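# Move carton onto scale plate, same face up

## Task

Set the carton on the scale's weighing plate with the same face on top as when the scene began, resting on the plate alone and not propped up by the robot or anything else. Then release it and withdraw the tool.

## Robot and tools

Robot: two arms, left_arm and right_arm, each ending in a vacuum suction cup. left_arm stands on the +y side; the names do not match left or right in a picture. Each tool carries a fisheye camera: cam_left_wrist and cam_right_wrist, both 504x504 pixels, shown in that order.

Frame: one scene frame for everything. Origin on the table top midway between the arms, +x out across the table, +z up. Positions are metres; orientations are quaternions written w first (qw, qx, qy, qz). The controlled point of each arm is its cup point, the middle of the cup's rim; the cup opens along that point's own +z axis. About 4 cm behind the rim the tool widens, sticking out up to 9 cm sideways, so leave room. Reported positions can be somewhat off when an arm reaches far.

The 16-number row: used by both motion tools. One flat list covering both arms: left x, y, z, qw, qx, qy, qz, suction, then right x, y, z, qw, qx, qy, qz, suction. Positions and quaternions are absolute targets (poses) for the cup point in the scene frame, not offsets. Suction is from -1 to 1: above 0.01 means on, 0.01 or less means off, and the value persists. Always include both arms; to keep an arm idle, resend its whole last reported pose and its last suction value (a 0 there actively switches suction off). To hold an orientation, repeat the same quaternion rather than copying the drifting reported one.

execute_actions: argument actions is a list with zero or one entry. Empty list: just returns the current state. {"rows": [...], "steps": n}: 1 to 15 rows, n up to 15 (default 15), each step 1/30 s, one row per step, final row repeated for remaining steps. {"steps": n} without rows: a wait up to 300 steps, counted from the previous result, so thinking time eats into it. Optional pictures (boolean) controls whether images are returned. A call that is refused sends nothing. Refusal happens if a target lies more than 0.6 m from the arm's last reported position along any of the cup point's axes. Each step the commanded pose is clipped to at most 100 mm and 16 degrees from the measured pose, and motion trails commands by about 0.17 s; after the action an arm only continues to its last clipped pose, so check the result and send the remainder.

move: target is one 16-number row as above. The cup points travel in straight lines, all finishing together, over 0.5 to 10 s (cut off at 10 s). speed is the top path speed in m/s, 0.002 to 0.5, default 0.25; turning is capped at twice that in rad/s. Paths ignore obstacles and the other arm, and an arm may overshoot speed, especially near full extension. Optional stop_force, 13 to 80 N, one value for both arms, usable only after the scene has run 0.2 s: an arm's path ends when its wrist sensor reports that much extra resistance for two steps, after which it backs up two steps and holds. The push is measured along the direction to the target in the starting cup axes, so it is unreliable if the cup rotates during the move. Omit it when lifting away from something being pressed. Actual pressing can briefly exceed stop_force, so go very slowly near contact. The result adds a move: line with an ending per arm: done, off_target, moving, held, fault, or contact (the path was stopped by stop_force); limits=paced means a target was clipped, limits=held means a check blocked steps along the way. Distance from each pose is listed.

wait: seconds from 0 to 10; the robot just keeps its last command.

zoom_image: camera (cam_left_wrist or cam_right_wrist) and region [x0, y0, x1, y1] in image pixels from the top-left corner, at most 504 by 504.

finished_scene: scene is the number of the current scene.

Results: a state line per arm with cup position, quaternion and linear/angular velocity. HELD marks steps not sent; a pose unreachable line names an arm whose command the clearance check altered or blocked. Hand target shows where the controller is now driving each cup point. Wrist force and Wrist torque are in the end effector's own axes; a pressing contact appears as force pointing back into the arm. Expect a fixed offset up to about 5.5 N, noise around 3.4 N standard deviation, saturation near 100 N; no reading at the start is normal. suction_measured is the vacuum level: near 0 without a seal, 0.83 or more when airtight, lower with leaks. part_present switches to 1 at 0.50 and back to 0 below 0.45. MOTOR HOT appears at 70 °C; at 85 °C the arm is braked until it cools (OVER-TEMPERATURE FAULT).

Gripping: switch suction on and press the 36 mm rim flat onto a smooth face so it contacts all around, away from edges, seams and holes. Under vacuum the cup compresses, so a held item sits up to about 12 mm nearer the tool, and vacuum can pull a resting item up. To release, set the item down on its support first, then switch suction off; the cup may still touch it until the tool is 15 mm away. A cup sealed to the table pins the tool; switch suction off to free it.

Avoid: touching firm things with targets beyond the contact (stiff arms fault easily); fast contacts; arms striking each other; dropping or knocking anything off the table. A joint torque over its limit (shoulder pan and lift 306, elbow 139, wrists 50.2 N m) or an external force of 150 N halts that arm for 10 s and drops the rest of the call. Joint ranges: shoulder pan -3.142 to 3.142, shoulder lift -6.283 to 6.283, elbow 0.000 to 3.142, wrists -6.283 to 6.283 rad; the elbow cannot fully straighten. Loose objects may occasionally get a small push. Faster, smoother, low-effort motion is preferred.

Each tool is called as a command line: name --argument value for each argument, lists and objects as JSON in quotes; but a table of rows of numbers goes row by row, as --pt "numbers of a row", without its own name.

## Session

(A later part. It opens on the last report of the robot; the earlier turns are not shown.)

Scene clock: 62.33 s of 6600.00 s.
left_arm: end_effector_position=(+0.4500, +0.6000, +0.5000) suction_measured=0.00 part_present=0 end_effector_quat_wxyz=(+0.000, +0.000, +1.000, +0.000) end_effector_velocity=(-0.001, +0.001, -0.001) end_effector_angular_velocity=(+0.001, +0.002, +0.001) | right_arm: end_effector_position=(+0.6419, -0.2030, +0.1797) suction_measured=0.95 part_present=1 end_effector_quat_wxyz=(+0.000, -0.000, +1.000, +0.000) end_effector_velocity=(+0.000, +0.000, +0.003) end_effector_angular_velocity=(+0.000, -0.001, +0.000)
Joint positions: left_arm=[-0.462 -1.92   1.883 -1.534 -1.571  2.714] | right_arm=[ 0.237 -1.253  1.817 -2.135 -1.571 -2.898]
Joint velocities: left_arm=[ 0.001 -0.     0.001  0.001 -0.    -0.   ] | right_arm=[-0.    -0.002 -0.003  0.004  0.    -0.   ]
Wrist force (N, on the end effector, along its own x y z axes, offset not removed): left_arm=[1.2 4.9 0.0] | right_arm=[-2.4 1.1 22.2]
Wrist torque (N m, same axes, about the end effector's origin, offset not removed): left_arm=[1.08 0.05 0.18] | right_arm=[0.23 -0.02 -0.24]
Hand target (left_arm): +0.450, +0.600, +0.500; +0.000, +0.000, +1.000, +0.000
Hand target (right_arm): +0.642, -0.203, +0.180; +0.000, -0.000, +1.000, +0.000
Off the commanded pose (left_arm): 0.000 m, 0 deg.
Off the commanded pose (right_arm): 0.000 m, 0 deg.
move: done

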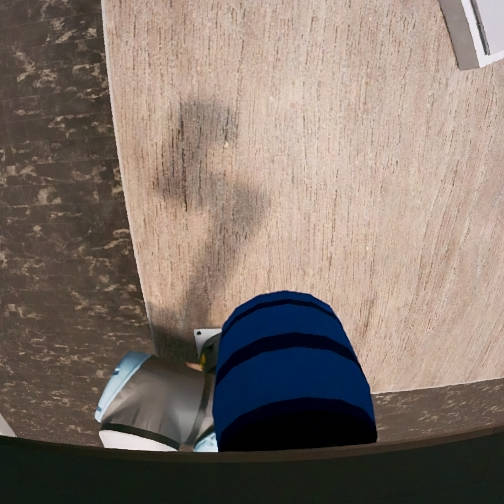

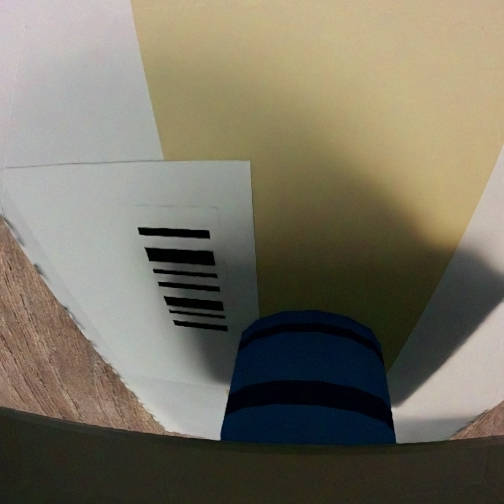

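The balance point lies between the last two grips; trying x = 0.624.

move --target '[0.45,0.6,0.5,0,0,1,0,0,0.642,-0.203,0.1435,0,0,1,0,1]' --speed 0.025

move --target '[0.45,0.6,0.5,0,0,1,0,0,0.642,-0.203,0.172,0,0,1,0,0]' --speed 0.04

move --target '[0.45,0.6,0.5,0,0,1,0,0,0.624,-0.202,0.166,0,0,1,0,0]' --speed 0.15

move --target '[0.45,0.6,0.5,0,0,1,0,0,0.624,-0.202,0.144,0,0,1,0,1]' --speed 0.01 --stop_force 13

move --target '[0.45,0.6,0.5,0,0,1,0,0,0.624,-0.202,0.18,0,0,1,0,1]' --speed 0.02

Scene clock: 73.10 s of 6600.00 s.
left_arm: end_effector_position=(+0.4500, +0.6000, +0.5000) suction_measured=0.00 part_present=0 end_effector_quat_wxyz=(+0.000, +0.000, +1.000, +0.000) end_effector_velocity=(-0.000, -0.001, +0.001) end_effector_angular_velocity=(-0.001, -0.000, -0.002) | right_arm: end_effector_position=(+0.6420, -0.2030, +0.1438) suction_measured=0.95 part_present=1 end_effector_quat_wxyz=(-0.000, +0.000, +1.000, +0.000) end_effector_velocity=(+0.000, +0.001, -0.002) end_effector_angular_velocity=(+0.001, -0.001, +0.000)
Joint positions: left_arm=[-0.462 -1.92   1.883 -1.534 -1.571  2.714] | right_arm=[ 0.237 -1.219  1.844 -2.196 -1.571 -2.898]
Joint velocities: left_arm=[-0.001 -0.001 -0.     0.001 -0.001  0.   ] | right_arm=[ 0.     0.002  0.001 -0.004  0.001  0.   ]
Wrist force (N, on the end effector, along its own x y z axes, offset not removed): left_arm=[4.8 1.0 1.2] | right_arm=[-3.6 1.2 14.5]
Wrist torque (N m, same axes, about the end effector's origin, offset not removed): left_arm=[0.34 -0.78 0.24] | right_arm=[0.11 -0.01 -0.24]
Hand target (left_arm): +0.450, +0.600, +0.500; +0.000, +0.000, +1.000, +0.000
Hand target (right_arm): +0.642, -0.203, +0.143; -0.000, +0.000, +1.000, -0.000
Off the commanded pose (left_arm): 0.000 m, 0 deg.
Off the commanded pose (right_arm): 0.000 m, 0 deg.
After step 120, 4.93 s passed at rest.
move: done

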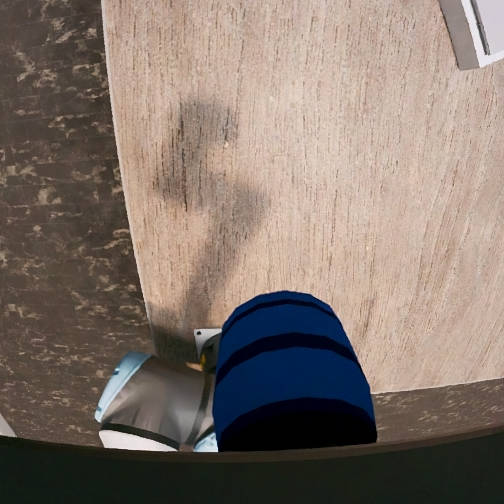

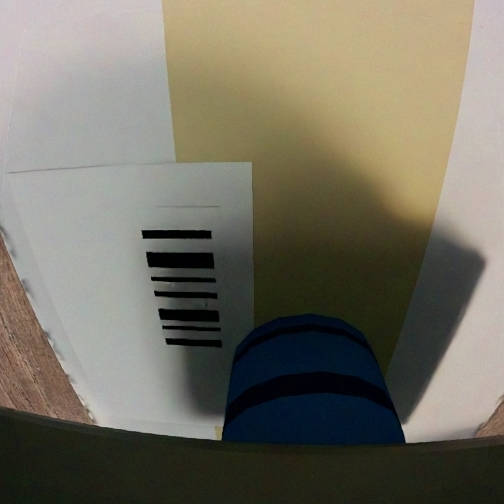

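Scene clock: 74.20 s of 6600.00 s.
left_arm: end_effector_position=(+0.4500, +0.6000, +0.5000) suction_measured=0.00 part_present=0 end_effector_quat_wxyz=(+0.000, +0.000, +1.000, +0.000) end_effector_velocity=(+0.001, +0.001, +0.001) end_effector_angular_velocity=(-0.000, -0.002, +0.001) | right_arm: end_effector_position=(+0.6420, -0.2030, +0.1717) suction_measured=0.00 part_present=0 end_effector_quat_wxyz=(+0.000, +0.000, +1.000, +0.000) end_effector_velocity=(-0.000, -0.000, +0.004) end_effector_angular_velocity=(+0.000, -0.000, +0.000)
Joint positions: left_arm=[-0.462 -1.92   1.883 -1.534 -1.571  2.714] | right_arm=[ 0.237 -1.246  1.823 -2.148 -1.571 -2.898]
Joint velocities: left_arm=[ 0.001  0.    -0.001 -0.001  0.001  0.   ] | right_arm=[-0.    -0.004 -0.002  0.006  0.    -0.   ]
Wrist force (N, on the end effector, along its own x y z axes, offset not removed): left_arm=[4.5 2.8 -1.6] | right_arm=[-3.3 -0.4 0.0]
Wrist torque (N m, same axes, about the end effector's origin, offset not removed): left_arm=[0.69 -0.55 0.23] | right_arm=[-0.11 0.27 -0.32]
Hand target (left_arm): +0.450, +0.600, +0.500; +0.000, -0.000, +1.000, +0.000
Hand target (right_arm): +0.642, -0.203, +0.172; +0.000, -0.000, +1.000, +0.000
Off the commanded pose (left_arm): 0.000 m, 0 deg.
Off the commanded pose (right_arm): 0.000 m, 0 deg.
move: done

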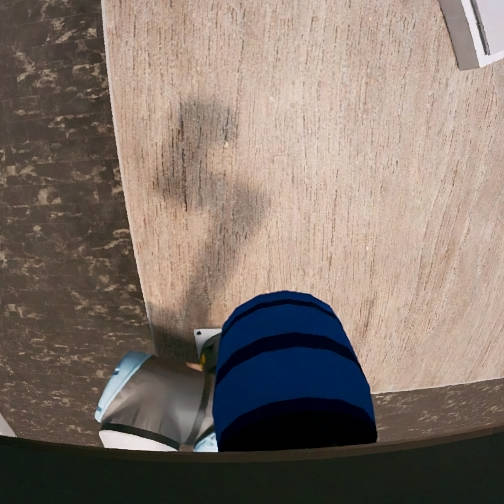

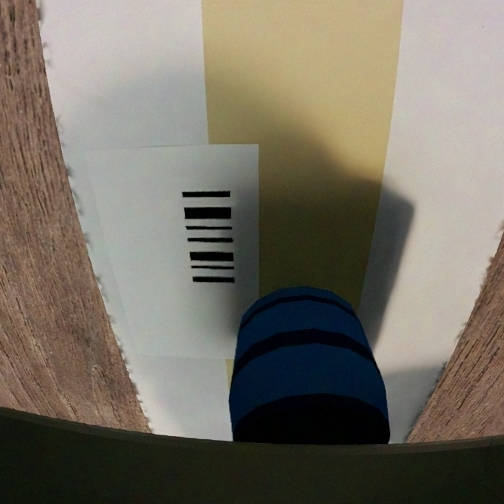

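Scene clock: 75.03 s of 6600.00 s.
left_arm: end_effector_position=(+0.4500, +0.6000, +0.5000) suction_measured=0.00 part_present=0 end_effector_quat_wxyz=(+0.000, +0.000, +1.000, +0.000) end_effector_velocity=(+0.000, -0.000, +0.000) end_effector_angular_velocity=(+0.000, +0.000, +0.000) | right_arm: end_effector_position=(+0.6244, -0.2020, +0.1661) suction_measured=0.00 part_present=0 end_effector_quat_wxyz=(-0.000, +0.000, +1.000, -0.000) end_effector_velocity=(-0.003, +0.000, -0.001) end_effector_angular_velocity=(+0.001, -0.001, +0.000)
Joint positions: left_arm=[-0.462 -1.92   1.883 -1.534 -1.571  2.714] | right_arm=[ 0.244 -1.263  1.859 -2.167 -1.571 -2.892]
Joint velocities: left_arm=[-0.     0.    -0.001  0.001  0.    -0.001] | right_arm=[ 0.001 -0.003  0.006 -0.004  0.001  0.001]
Wrist force (N, on the end effector, along its own x y z axes, offset not removed): left_arm=[4.8 2.4 -0.2] | right_arm=[-2.2 0.8 -0.5]
Wrist torque (N m, same axes, about the end effector's origin, offset not removed): left_arm=[0.72 -0.64 0.21] | right_arm=[0.02 0.09 -0.26]
Hand target (left_arm): +0.450, +0.600, +0.500; +0.000, +0.000, +1.000, -0.000
Hand target (right_arm): +0.624, -0.202, +0.166; -0.000, -0.000, +1.000, +0.000
Off the commanded pose (left_arm): 0.000 m, 0 deg.
Off the commanded pose (right_arm): 0.000 m, 0 deg.
move: done

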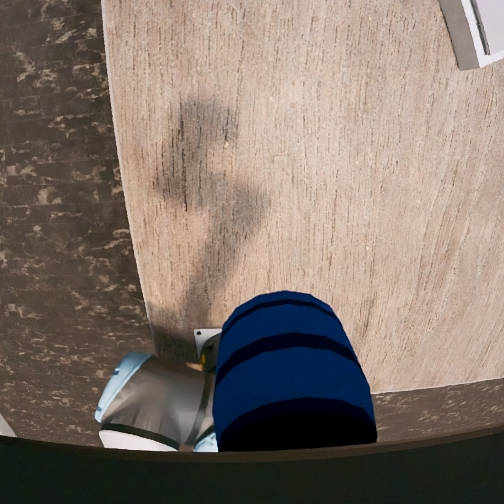

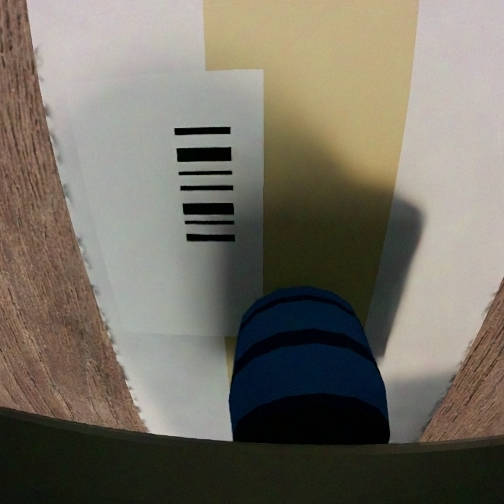

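Scene clock: 77.47 s of 6600.00 s.
left_arm: end_effector_position=(+0.4500, +0.6000, +0.5000) suction_measured=0.00 part_present=0 end_effector_quat_wxyz=(+0.000, +0.000, +1.000, +0.000) end_effector_velocity=(-0.000, +0.001, +0.000) end_effector_angular_velocity=(-0.000, -0.001, +0.001) | right_arm: end_effector_position=(+0.6240, -0.2020, +0.1443) suction_measured=0.95 part_present=1 end_effector_quat_wxyz=(-0.000, +0.000, +1.000, +0.000) end_effector_velocity=(+0.001, +0.001, -0.001) end_effector_angular_velocity=(+0.002, -0.002, +0.000)
Joint positions: left_arm=[-0.462 -1.92   1.883 -1.534 -1.571  2.714] | right_arm=[ 0.244 -1.242  1.876 -2.205 -1.571 -2.892]
Joint velocities: left_arm=[ 0.001 -0.001 -0.     0.     0.    -0.001] | right_arm=[-0.     0.002  0.001 -0.005  0.001 -0.   ]
Wrist force (N, on the end effector, along its own x y z axes, offset not removed): left_arm=[0.6 6.0 3.8] | right_arm=[-3.8 0.1 17.9]
Wrist torque (N m, same axes, about the end effector's origin, offset not removed): left_arm=[1.07 0.04 0.28] | right_arm=[0.13 0.28 -0.24]
Hand target (left_arm): +0.450, +0.600, +0.500; +0.000, +0.000, +1.000, +0.000
Hand target (right_arm): +0.624, -0.202, +0.144; -0.000, -0.000, +1.000, -0.000
Off the commanded pose (left_arm): 0.000 m, 0 deg.
Off the commanded pose (right_arm): 0.000 m, 0 deg.
move: done

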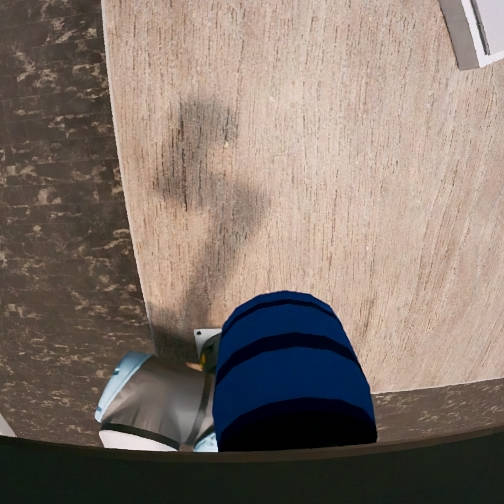

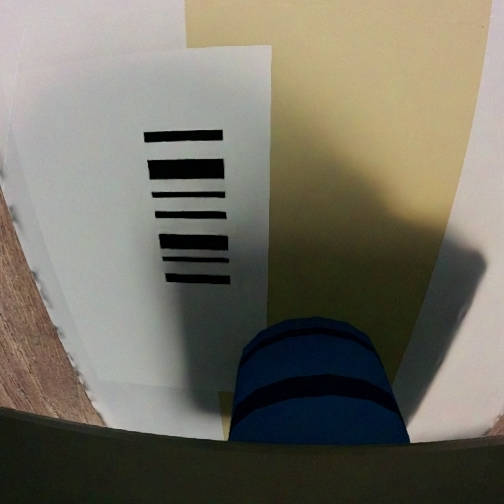

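Scene clock: 79.57 s of 6600.00 s.
left_arm: end_effector_position=(+0.4500, +0.6000, +0.5000) suction_measured=0.00 part_present=0 end_effector_quat_wxyz=(+0.000, +0.000, +1.000, +0.000) end_effector_velocity=(-0.000, +0.001, -0.001) end_effector_angular_velocity=(+0.001, +0.003, +0.001) | right_arm: end_effector_position=(+0.6240, -0.2020, +0.1797) suction_measured=0.95 part_present=1 end_effector_quat_wxyz=(+0.000, -0.000, +1.000, +0.000) end_effector_velocity=(-0.000, -0.000, +0.002) end_effector_angular_velocity=(-0.001, -0.001, +0.000)
Joint positions: left_arm=[-0.462 -1.92   1.883 -1.534 -1.571  2.714] | right_arm=[ 0.244 -1.276  1.848 -2.143 -1.571 -2.892]
Joint velocities: left_arm=[ 0.001  0.     0.     0.002 -0.    -0.001] | right_arm=[-0.    -0.003 -0.001  0.003 -0.001 -0.   ]
Wrist force (N, on the end effector, along its own x y z axes, offset not removed): left_arm=[-3.5 3.7 1.5] | right_arm=[-3.6 1.8 22.2]
Wrist torque (N m, same axes, about the end effector's origin, offset not removed): left_arm=[0.62 0.46 0.15] | right_arm=[0.24 0.28 -0.23]
Hand target (left_arm): +0.450, +0.600, +0.500; +0.000, +0.000, +1.000, -0.000
Hand target (right_arm): +0.624, -0.202, +0.180; +0.000, -0.000, +1.000, +0.000
Off the commanded pose (left_arm): 0.000 m, 0 deg.
Off the commanded pose (right_arm): 0.000 m, 0 deg.
move: done

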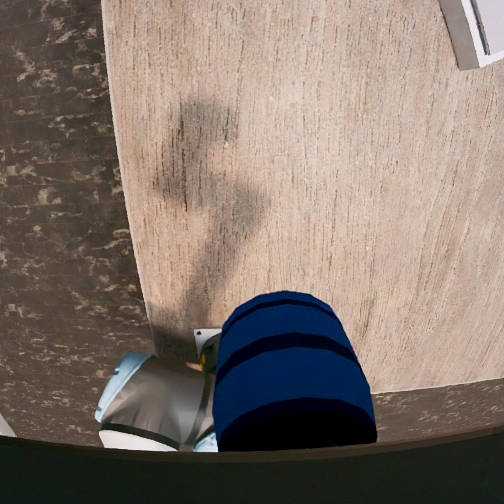

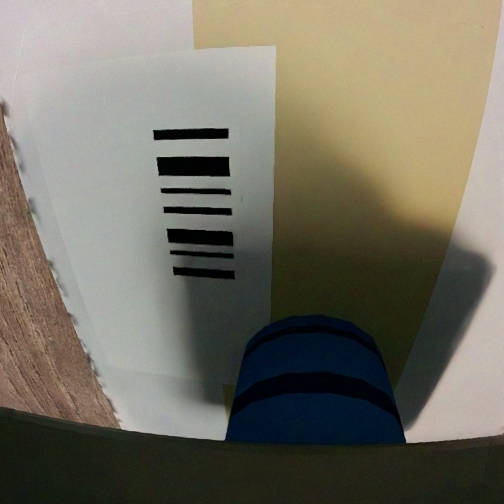

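move --target '[0.45,0.6,0.5,0,0,1,0,0,0.624,-0.202,0.22,0,0,1,0,1]' --speed 0.04

move --target '[0.4,0.7,0.5,0,0,1,0,0,0.72,0.165,0.22,0,-0.843,0.537,0,1]' --speed 0.14

Scene clock: 86.63 s of 6600.00 s.
left_arm: end_effector_position=(+0.4500, +0.6000, +0.5000) suction_measured=0.00 part_present=0 end_effector_quat_wxyz=(+0.000, +0.000, +1.000, +0.000) end_effector_velocity=(-0.000, -0.000, -0.000) end_effector_angular_velocity=(-0.000, +0.001, -0.001) | right_arm: end_effector_position=(+0.6239, -0.2020, +0.2197) suction_measured=0.95 part_present=1 end_effector_quat_wxyz=(+0.000, -0.000, +1.000, +0.000) end_effector_velocity=(-0.000, -0.000, +0.003) end_effector_angular_velocity=(-0.000, -0.000, -0.000)
Joint positions: left_arm=[-0.462 -1.92   1.883 -1.534 -1.571  2.714] | right_arm=[ 0.244 -1.31   1.813 -2.074 -1.571 -2.892]
Joint velocities: left_arm=[-0.     0.     0.     0.001 -0.001  0.001] | right_arm=[-0.    -0.003 -0.003  0.005 -0.     0.   ]
Wrist force (N, on the end effector, along its own x y z axes, offset not removed): left_arm=[-3.5 -1.0 0.2] | right_arm=[-1.3 1.0 21.9]
Wrist torque (N m, same axes, about the end effector's origin, offset not removed): left_arm=[0.04 0.60 0.02] | right_arm=[0.12 -0.12 -0.30]
Hand target (left_arm): +0.450, +0.600, +0.500; +0.000, -0.000, +1.000, -0.000
Hand target (right_arm): +0.624, -0.202, +0.220; +0.000, +0.000, +1.000, +0.000
Off the commanded pose (left_arm): 0.000 m, 0 deg.
Off the commanded pose (right_arm): 0.000 m, 0 deg.
After step 90, 2.67 s passed at rest.
move: done

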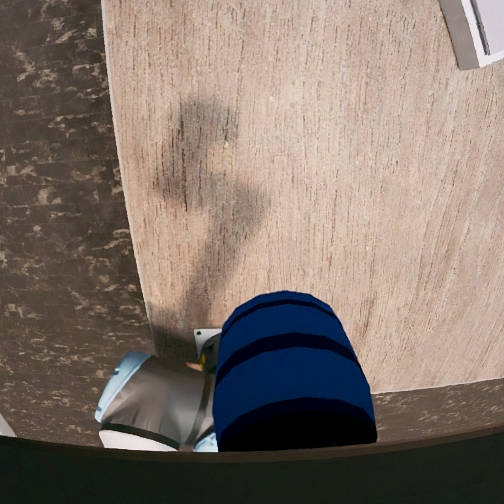

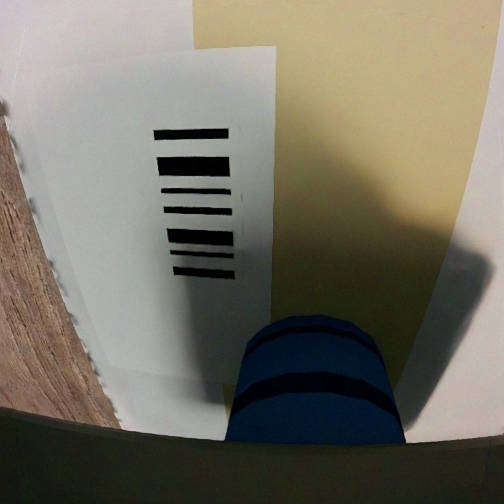

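Scene clock: 94.27 s of 6600.00 s.
left_arm: end_effector_position=(+0.4002, +0.7000, +0.5001) suction_measured=0.00 part_present=0 end_effector_quat_wxyz=(-0.000, -0.000, +1.000, -0.000) end_effector_velocity=(-0.001, +0.001, -0.000) end_effector_angular_velocity=(+0.002, +0.001, +0.001) | right_arm: end_effector_position=(+0.7192, +0.1649, +0.2201) suction_measured=0.95 part_present=1 end_effector_quat_wxyz=(-0.000, +0.843, -0.538, -0.000) end_effector_velocity=(+0.001, +0.002, -0.001) end_effector_angular_velocity=(-0.001, +0.002, +0.014)
Joint positions: left_arm=[-0.291 -2.008  1.935 -1.497 -1.571  2.884] | right_arm=[ 0.568 -0.859  1.119 -1.831 -1.57  -4.574]
Joint velocities: left_arm=[ 0.001 -0.001  0.001  0.001  0.001  0.001] | right_arm=[ 0.001  0.006 -0.008  0.004  0.    -0.012]
Wrist force (N, on the end effector, along its own x y z axes, offset not removed): left_arm=[5.0 2.8 1.6] | right_arm=[-4.1 2.1 20.0]
Wrist torque (N m, same axes, about the end effector's origin, offset not removed): left_arm=[0.63 -0.61 -0.11] | right_arm=[0.40 0.35 -0.32]
Hand target (left_arm): +0.400, +0.700, +0.500; -0.000, -0.000, +1.000, -0.000
Hand target (right_arm): +0.719, +0.165, +0.220; -0.000, +0.843, -0.537, -0.000
Off the commanded pose (left_arm): 0.000 m, 0 deg.
Off the commanded pose (right_arm): 0.001 m, 0 deg.
move: done

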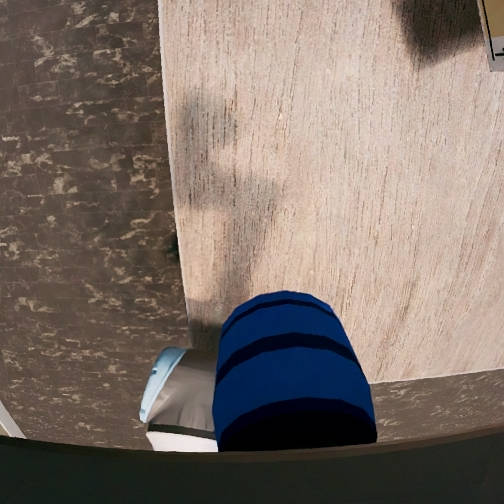

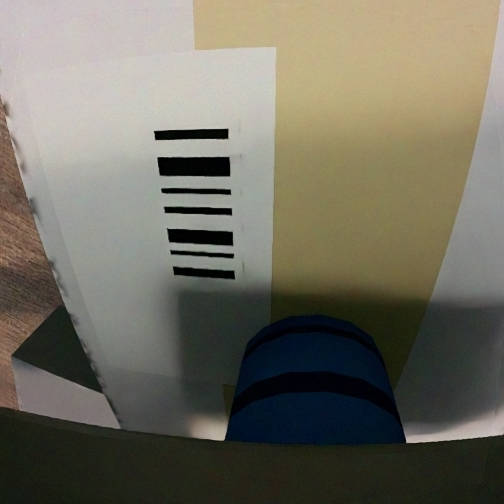

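move --target '[0.4,0.7,0.5,0,0,1,0,0,0.72,0.165,0.1,0,-0.843,0.537,0,1]' --speed 0.013 --stop_force 22

Scene clock: 106.10 s of 6600.00 s.
left_arm: end_effector_position=(+0.4000, +0.7000, +0.5000) suction_measured=0.00 part_present=0 end_effector_quat_wxyz=(-0.000, -0.000, +1.000, -0.000) end_effector_velocity=(-0.000, +0.000, -0.000) end_effector_angular_velocity=(+0.001, +0.000, +0.001) | right_arm: end_effector_position=(+0.7201, +0.1651, +0.1152) suction_measured=0.95 part_present=1 end_effector_quat_wxyz=(-0.000, +0.843, -0.537, +0.000) end_effector_velocity=(-0.001, -0.001, +0.001) end_effector_angular_velocity=(-0.004, +0.003, +0.000)
Joint positions: left_arm=[-0.292 -2.008  1.935 -1.497 -1.571  2.884] | right_arm=[ 0.567 -0.797  1.203 -1.978 -1.571 -4.575]
Joint velocities: left_arm=[ 0.001 -0.     0.001  0.     0.001 -0.001] | right_arm=[ 0.    -0.    -0.003  0.008 -0.001 -0.   ]
Wrist force (N, on the end effector, along its own x y z axes, offset not removed): left_arm=[5.5 2.4 -2.6] | right_arm=[-0.8 12.7 -20.8]
Wrist torque (N m, same axes, about the end effector's origin, offset not removed): left_arm=[0.70 -0.76 0.22] | right_arm=[0.49 0.15 -0.21]
Hand target (left_arm): +0.400, +0.700, +0.500; +0.000, -0.000, +1.000, +0.000
Hand target (right_arm): +0.720, +0.165, +0.116; -0.000, +0.843, -0.537, -0.000
Off the commanded pose (left_arm): 0.000 m, 0 deg.
Off the commanded pose (right_arm): 0.015 m, 0 deg.
move: contact (right_arm)

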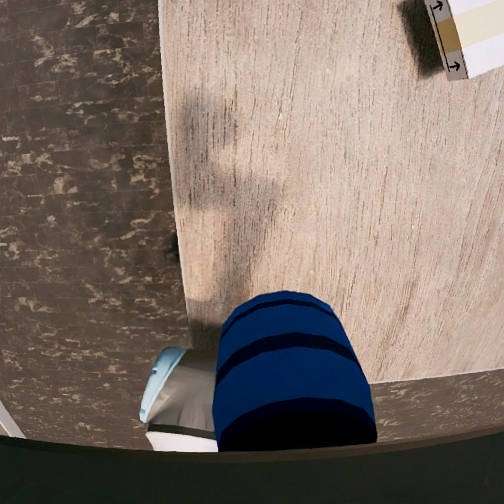

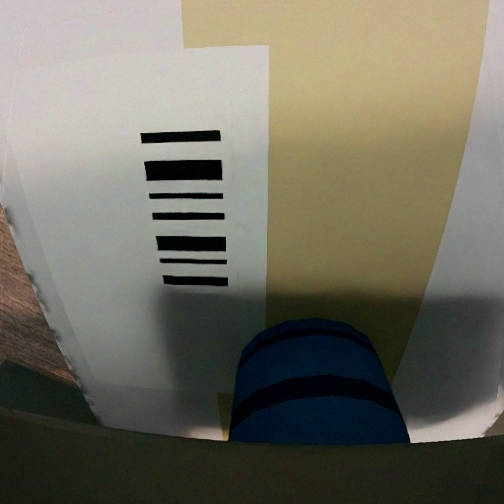

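move --target '[0.4,0.7,0.5,0,0,1,0,0,0.72,0.165,0.15,0,-0.843,0.537,0,0]' --speed 0.03

move --target '[0.4,0.7,0.5,0,0,1,0,0,0.72,0.165,0.4,0,-0.843,0.537,0,0]'

Scene clock: 110.77 s of 6600.00 s.
left_arm: end_effector_position=(+0.4000, +0.7000, +0.5000) suction_measured=0.00 part_present=0 end_effector_quat_wxyz=(+0.000, -0.000, +1.000, +0.000) end_effector_velocity=(-0.000, -0.000, -0.000) end_effector_angular_velocity=(-0.001, -0.000, -0.000) | right_arm: end_effector_position=(+0.7200, +0.1650, +0.1497) suction_measured=0.00 part_present=0 end_effector_quat_wxyz=(-0.000, +0.843, -0.537, -0.000) end_effector_velocity=(+0.000, +0.000, +0.003) end_effector_angular_velocity=(+0.001, -0.000, -0.000)
Joint positions: left_arm=[-0.292 -2.009  1.935 -1.497 -1.571  2.884] | right_arm=[ 0.567 -0.819  1.179 -1.931 -1.571 -4.576]
Joint velocities: left_arm=[-0.    -0.     0.001 -0.001 -0.001 -0.   ] | right_arm=[ 0.    -0.002 -0.002  0.004  0.001  0.   ]
Wrist force (N, on the end effector, along its own x y z axes, offset not removed): left_arm=[-3.1 5.8 -3.1] | right_arm=[-0.1 -0.1 0.9]
Wrist torque (N m, same axes, about the end effector's origin, offset not removed): left_arm=[1.12 0.64 0.09] | right_arm=[-0.07 -0.27 -0.24]
Hand target (left_arm): +0.400, +0.700, +0.500; +0.000, -0.000, +1.000, +0.000
Hand target (right_arm): +0.720, +0.165, +0.150; -0.000, +0.843, -0.537, +0.000
Off the commanded pose (left_arm): 0.000 m, 0 deg.
Off the commanded pose (right_arm): 0.000 m, 0 deg.
After step 90, 0.17 s passed at rest.
move: done

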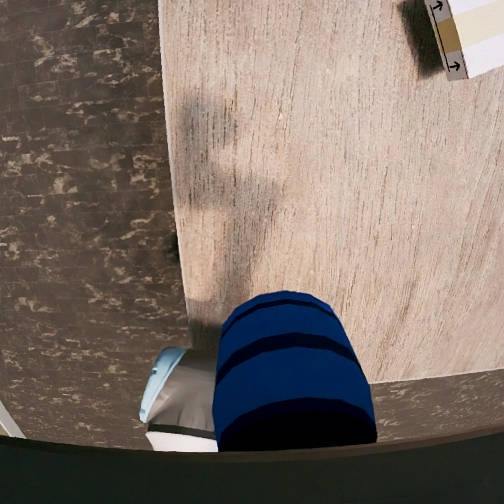

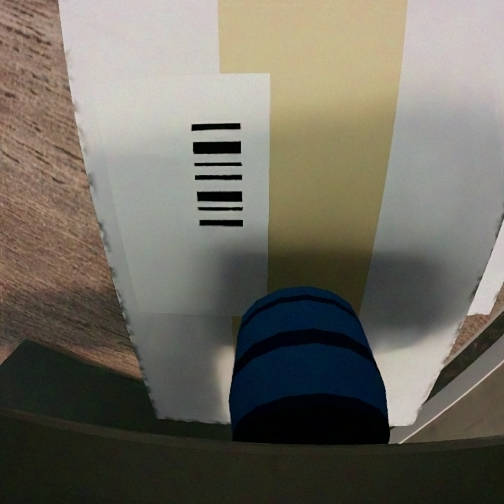

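Scene clock: 112.47 s of 6600.00 s.
left_arm: end_effector_position=(+0.4000, +0.7000, +0.5000) suction_measured=0.00 part_present=0 end_effector_quat_wxyz=(+0.000, -0.000, +1.000, +0.000) end_effector_velocity=(+0.000, +0.001, +0.001) end_effector_angular_velocity=(+0.001, -0.002, +0.000) | right_arm: end_effector_position=(+0.7197, +0.1648, +0.3997) suction_measured=0.00 part_present=0 end_effector_quat_wxyz=(-0.000, +0.843, -0.537, +0.000) end_effector_velocity=(+0.000, -0.000, +0.005) end_effector_angular_velocity=(-0.001, -0.001, +0.000)
Joint positions: left_arm=[-0.292 -2.009  1.935 -1.497 -1.571  2.884] | right_arm=[ 0.567 -0.899  0.869 -1.541 -1.571 -4.576]
Joint velocities: left_arm=[ 0.001 -0.    -0.001 -0.001  0.001  0.   ] | right_arm=[-0.     0.    -0.009  0.008 -0.001 -0.   ]
Wrist force (N, on the end effector, along its own x y z axes, offset not removed): left_arm=[2.0 -2.1 -1.7] | right_arm=[-3.2 1.5 0.7]
Wrist torque (N m, same axes, about the end effector's origin, offset not removed): left_arm=[-0.06 -0.46 0.18] | right_arm=[0.21 0.22 -0.33]
Hand target (left_arm): +0.400, +0.700, +0.500; +0.000, -0.000, +1.000, +0.000
Hand target (right_arm): +0.720, +0.165, +0.400; -0.000, +0.843, -0.537, +0.000
Off the commanded pose (left_arm): 0.000 m, 0 deg.
Off the commanded pose (right_arm): 0.000 m, 0 deg.
move: done

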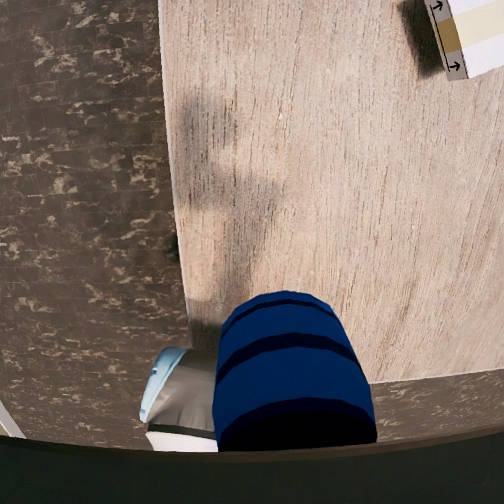

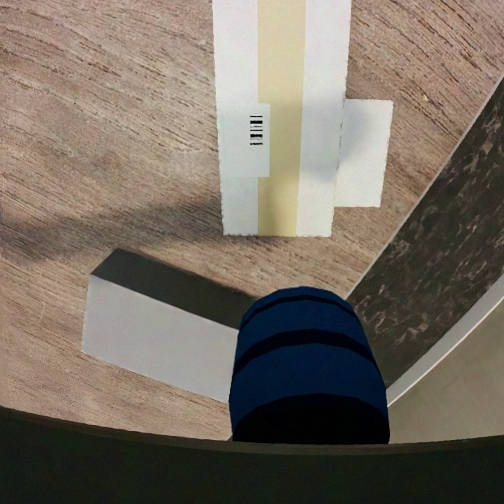

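finished_scene --scene 2

The scene is finished: the task was done.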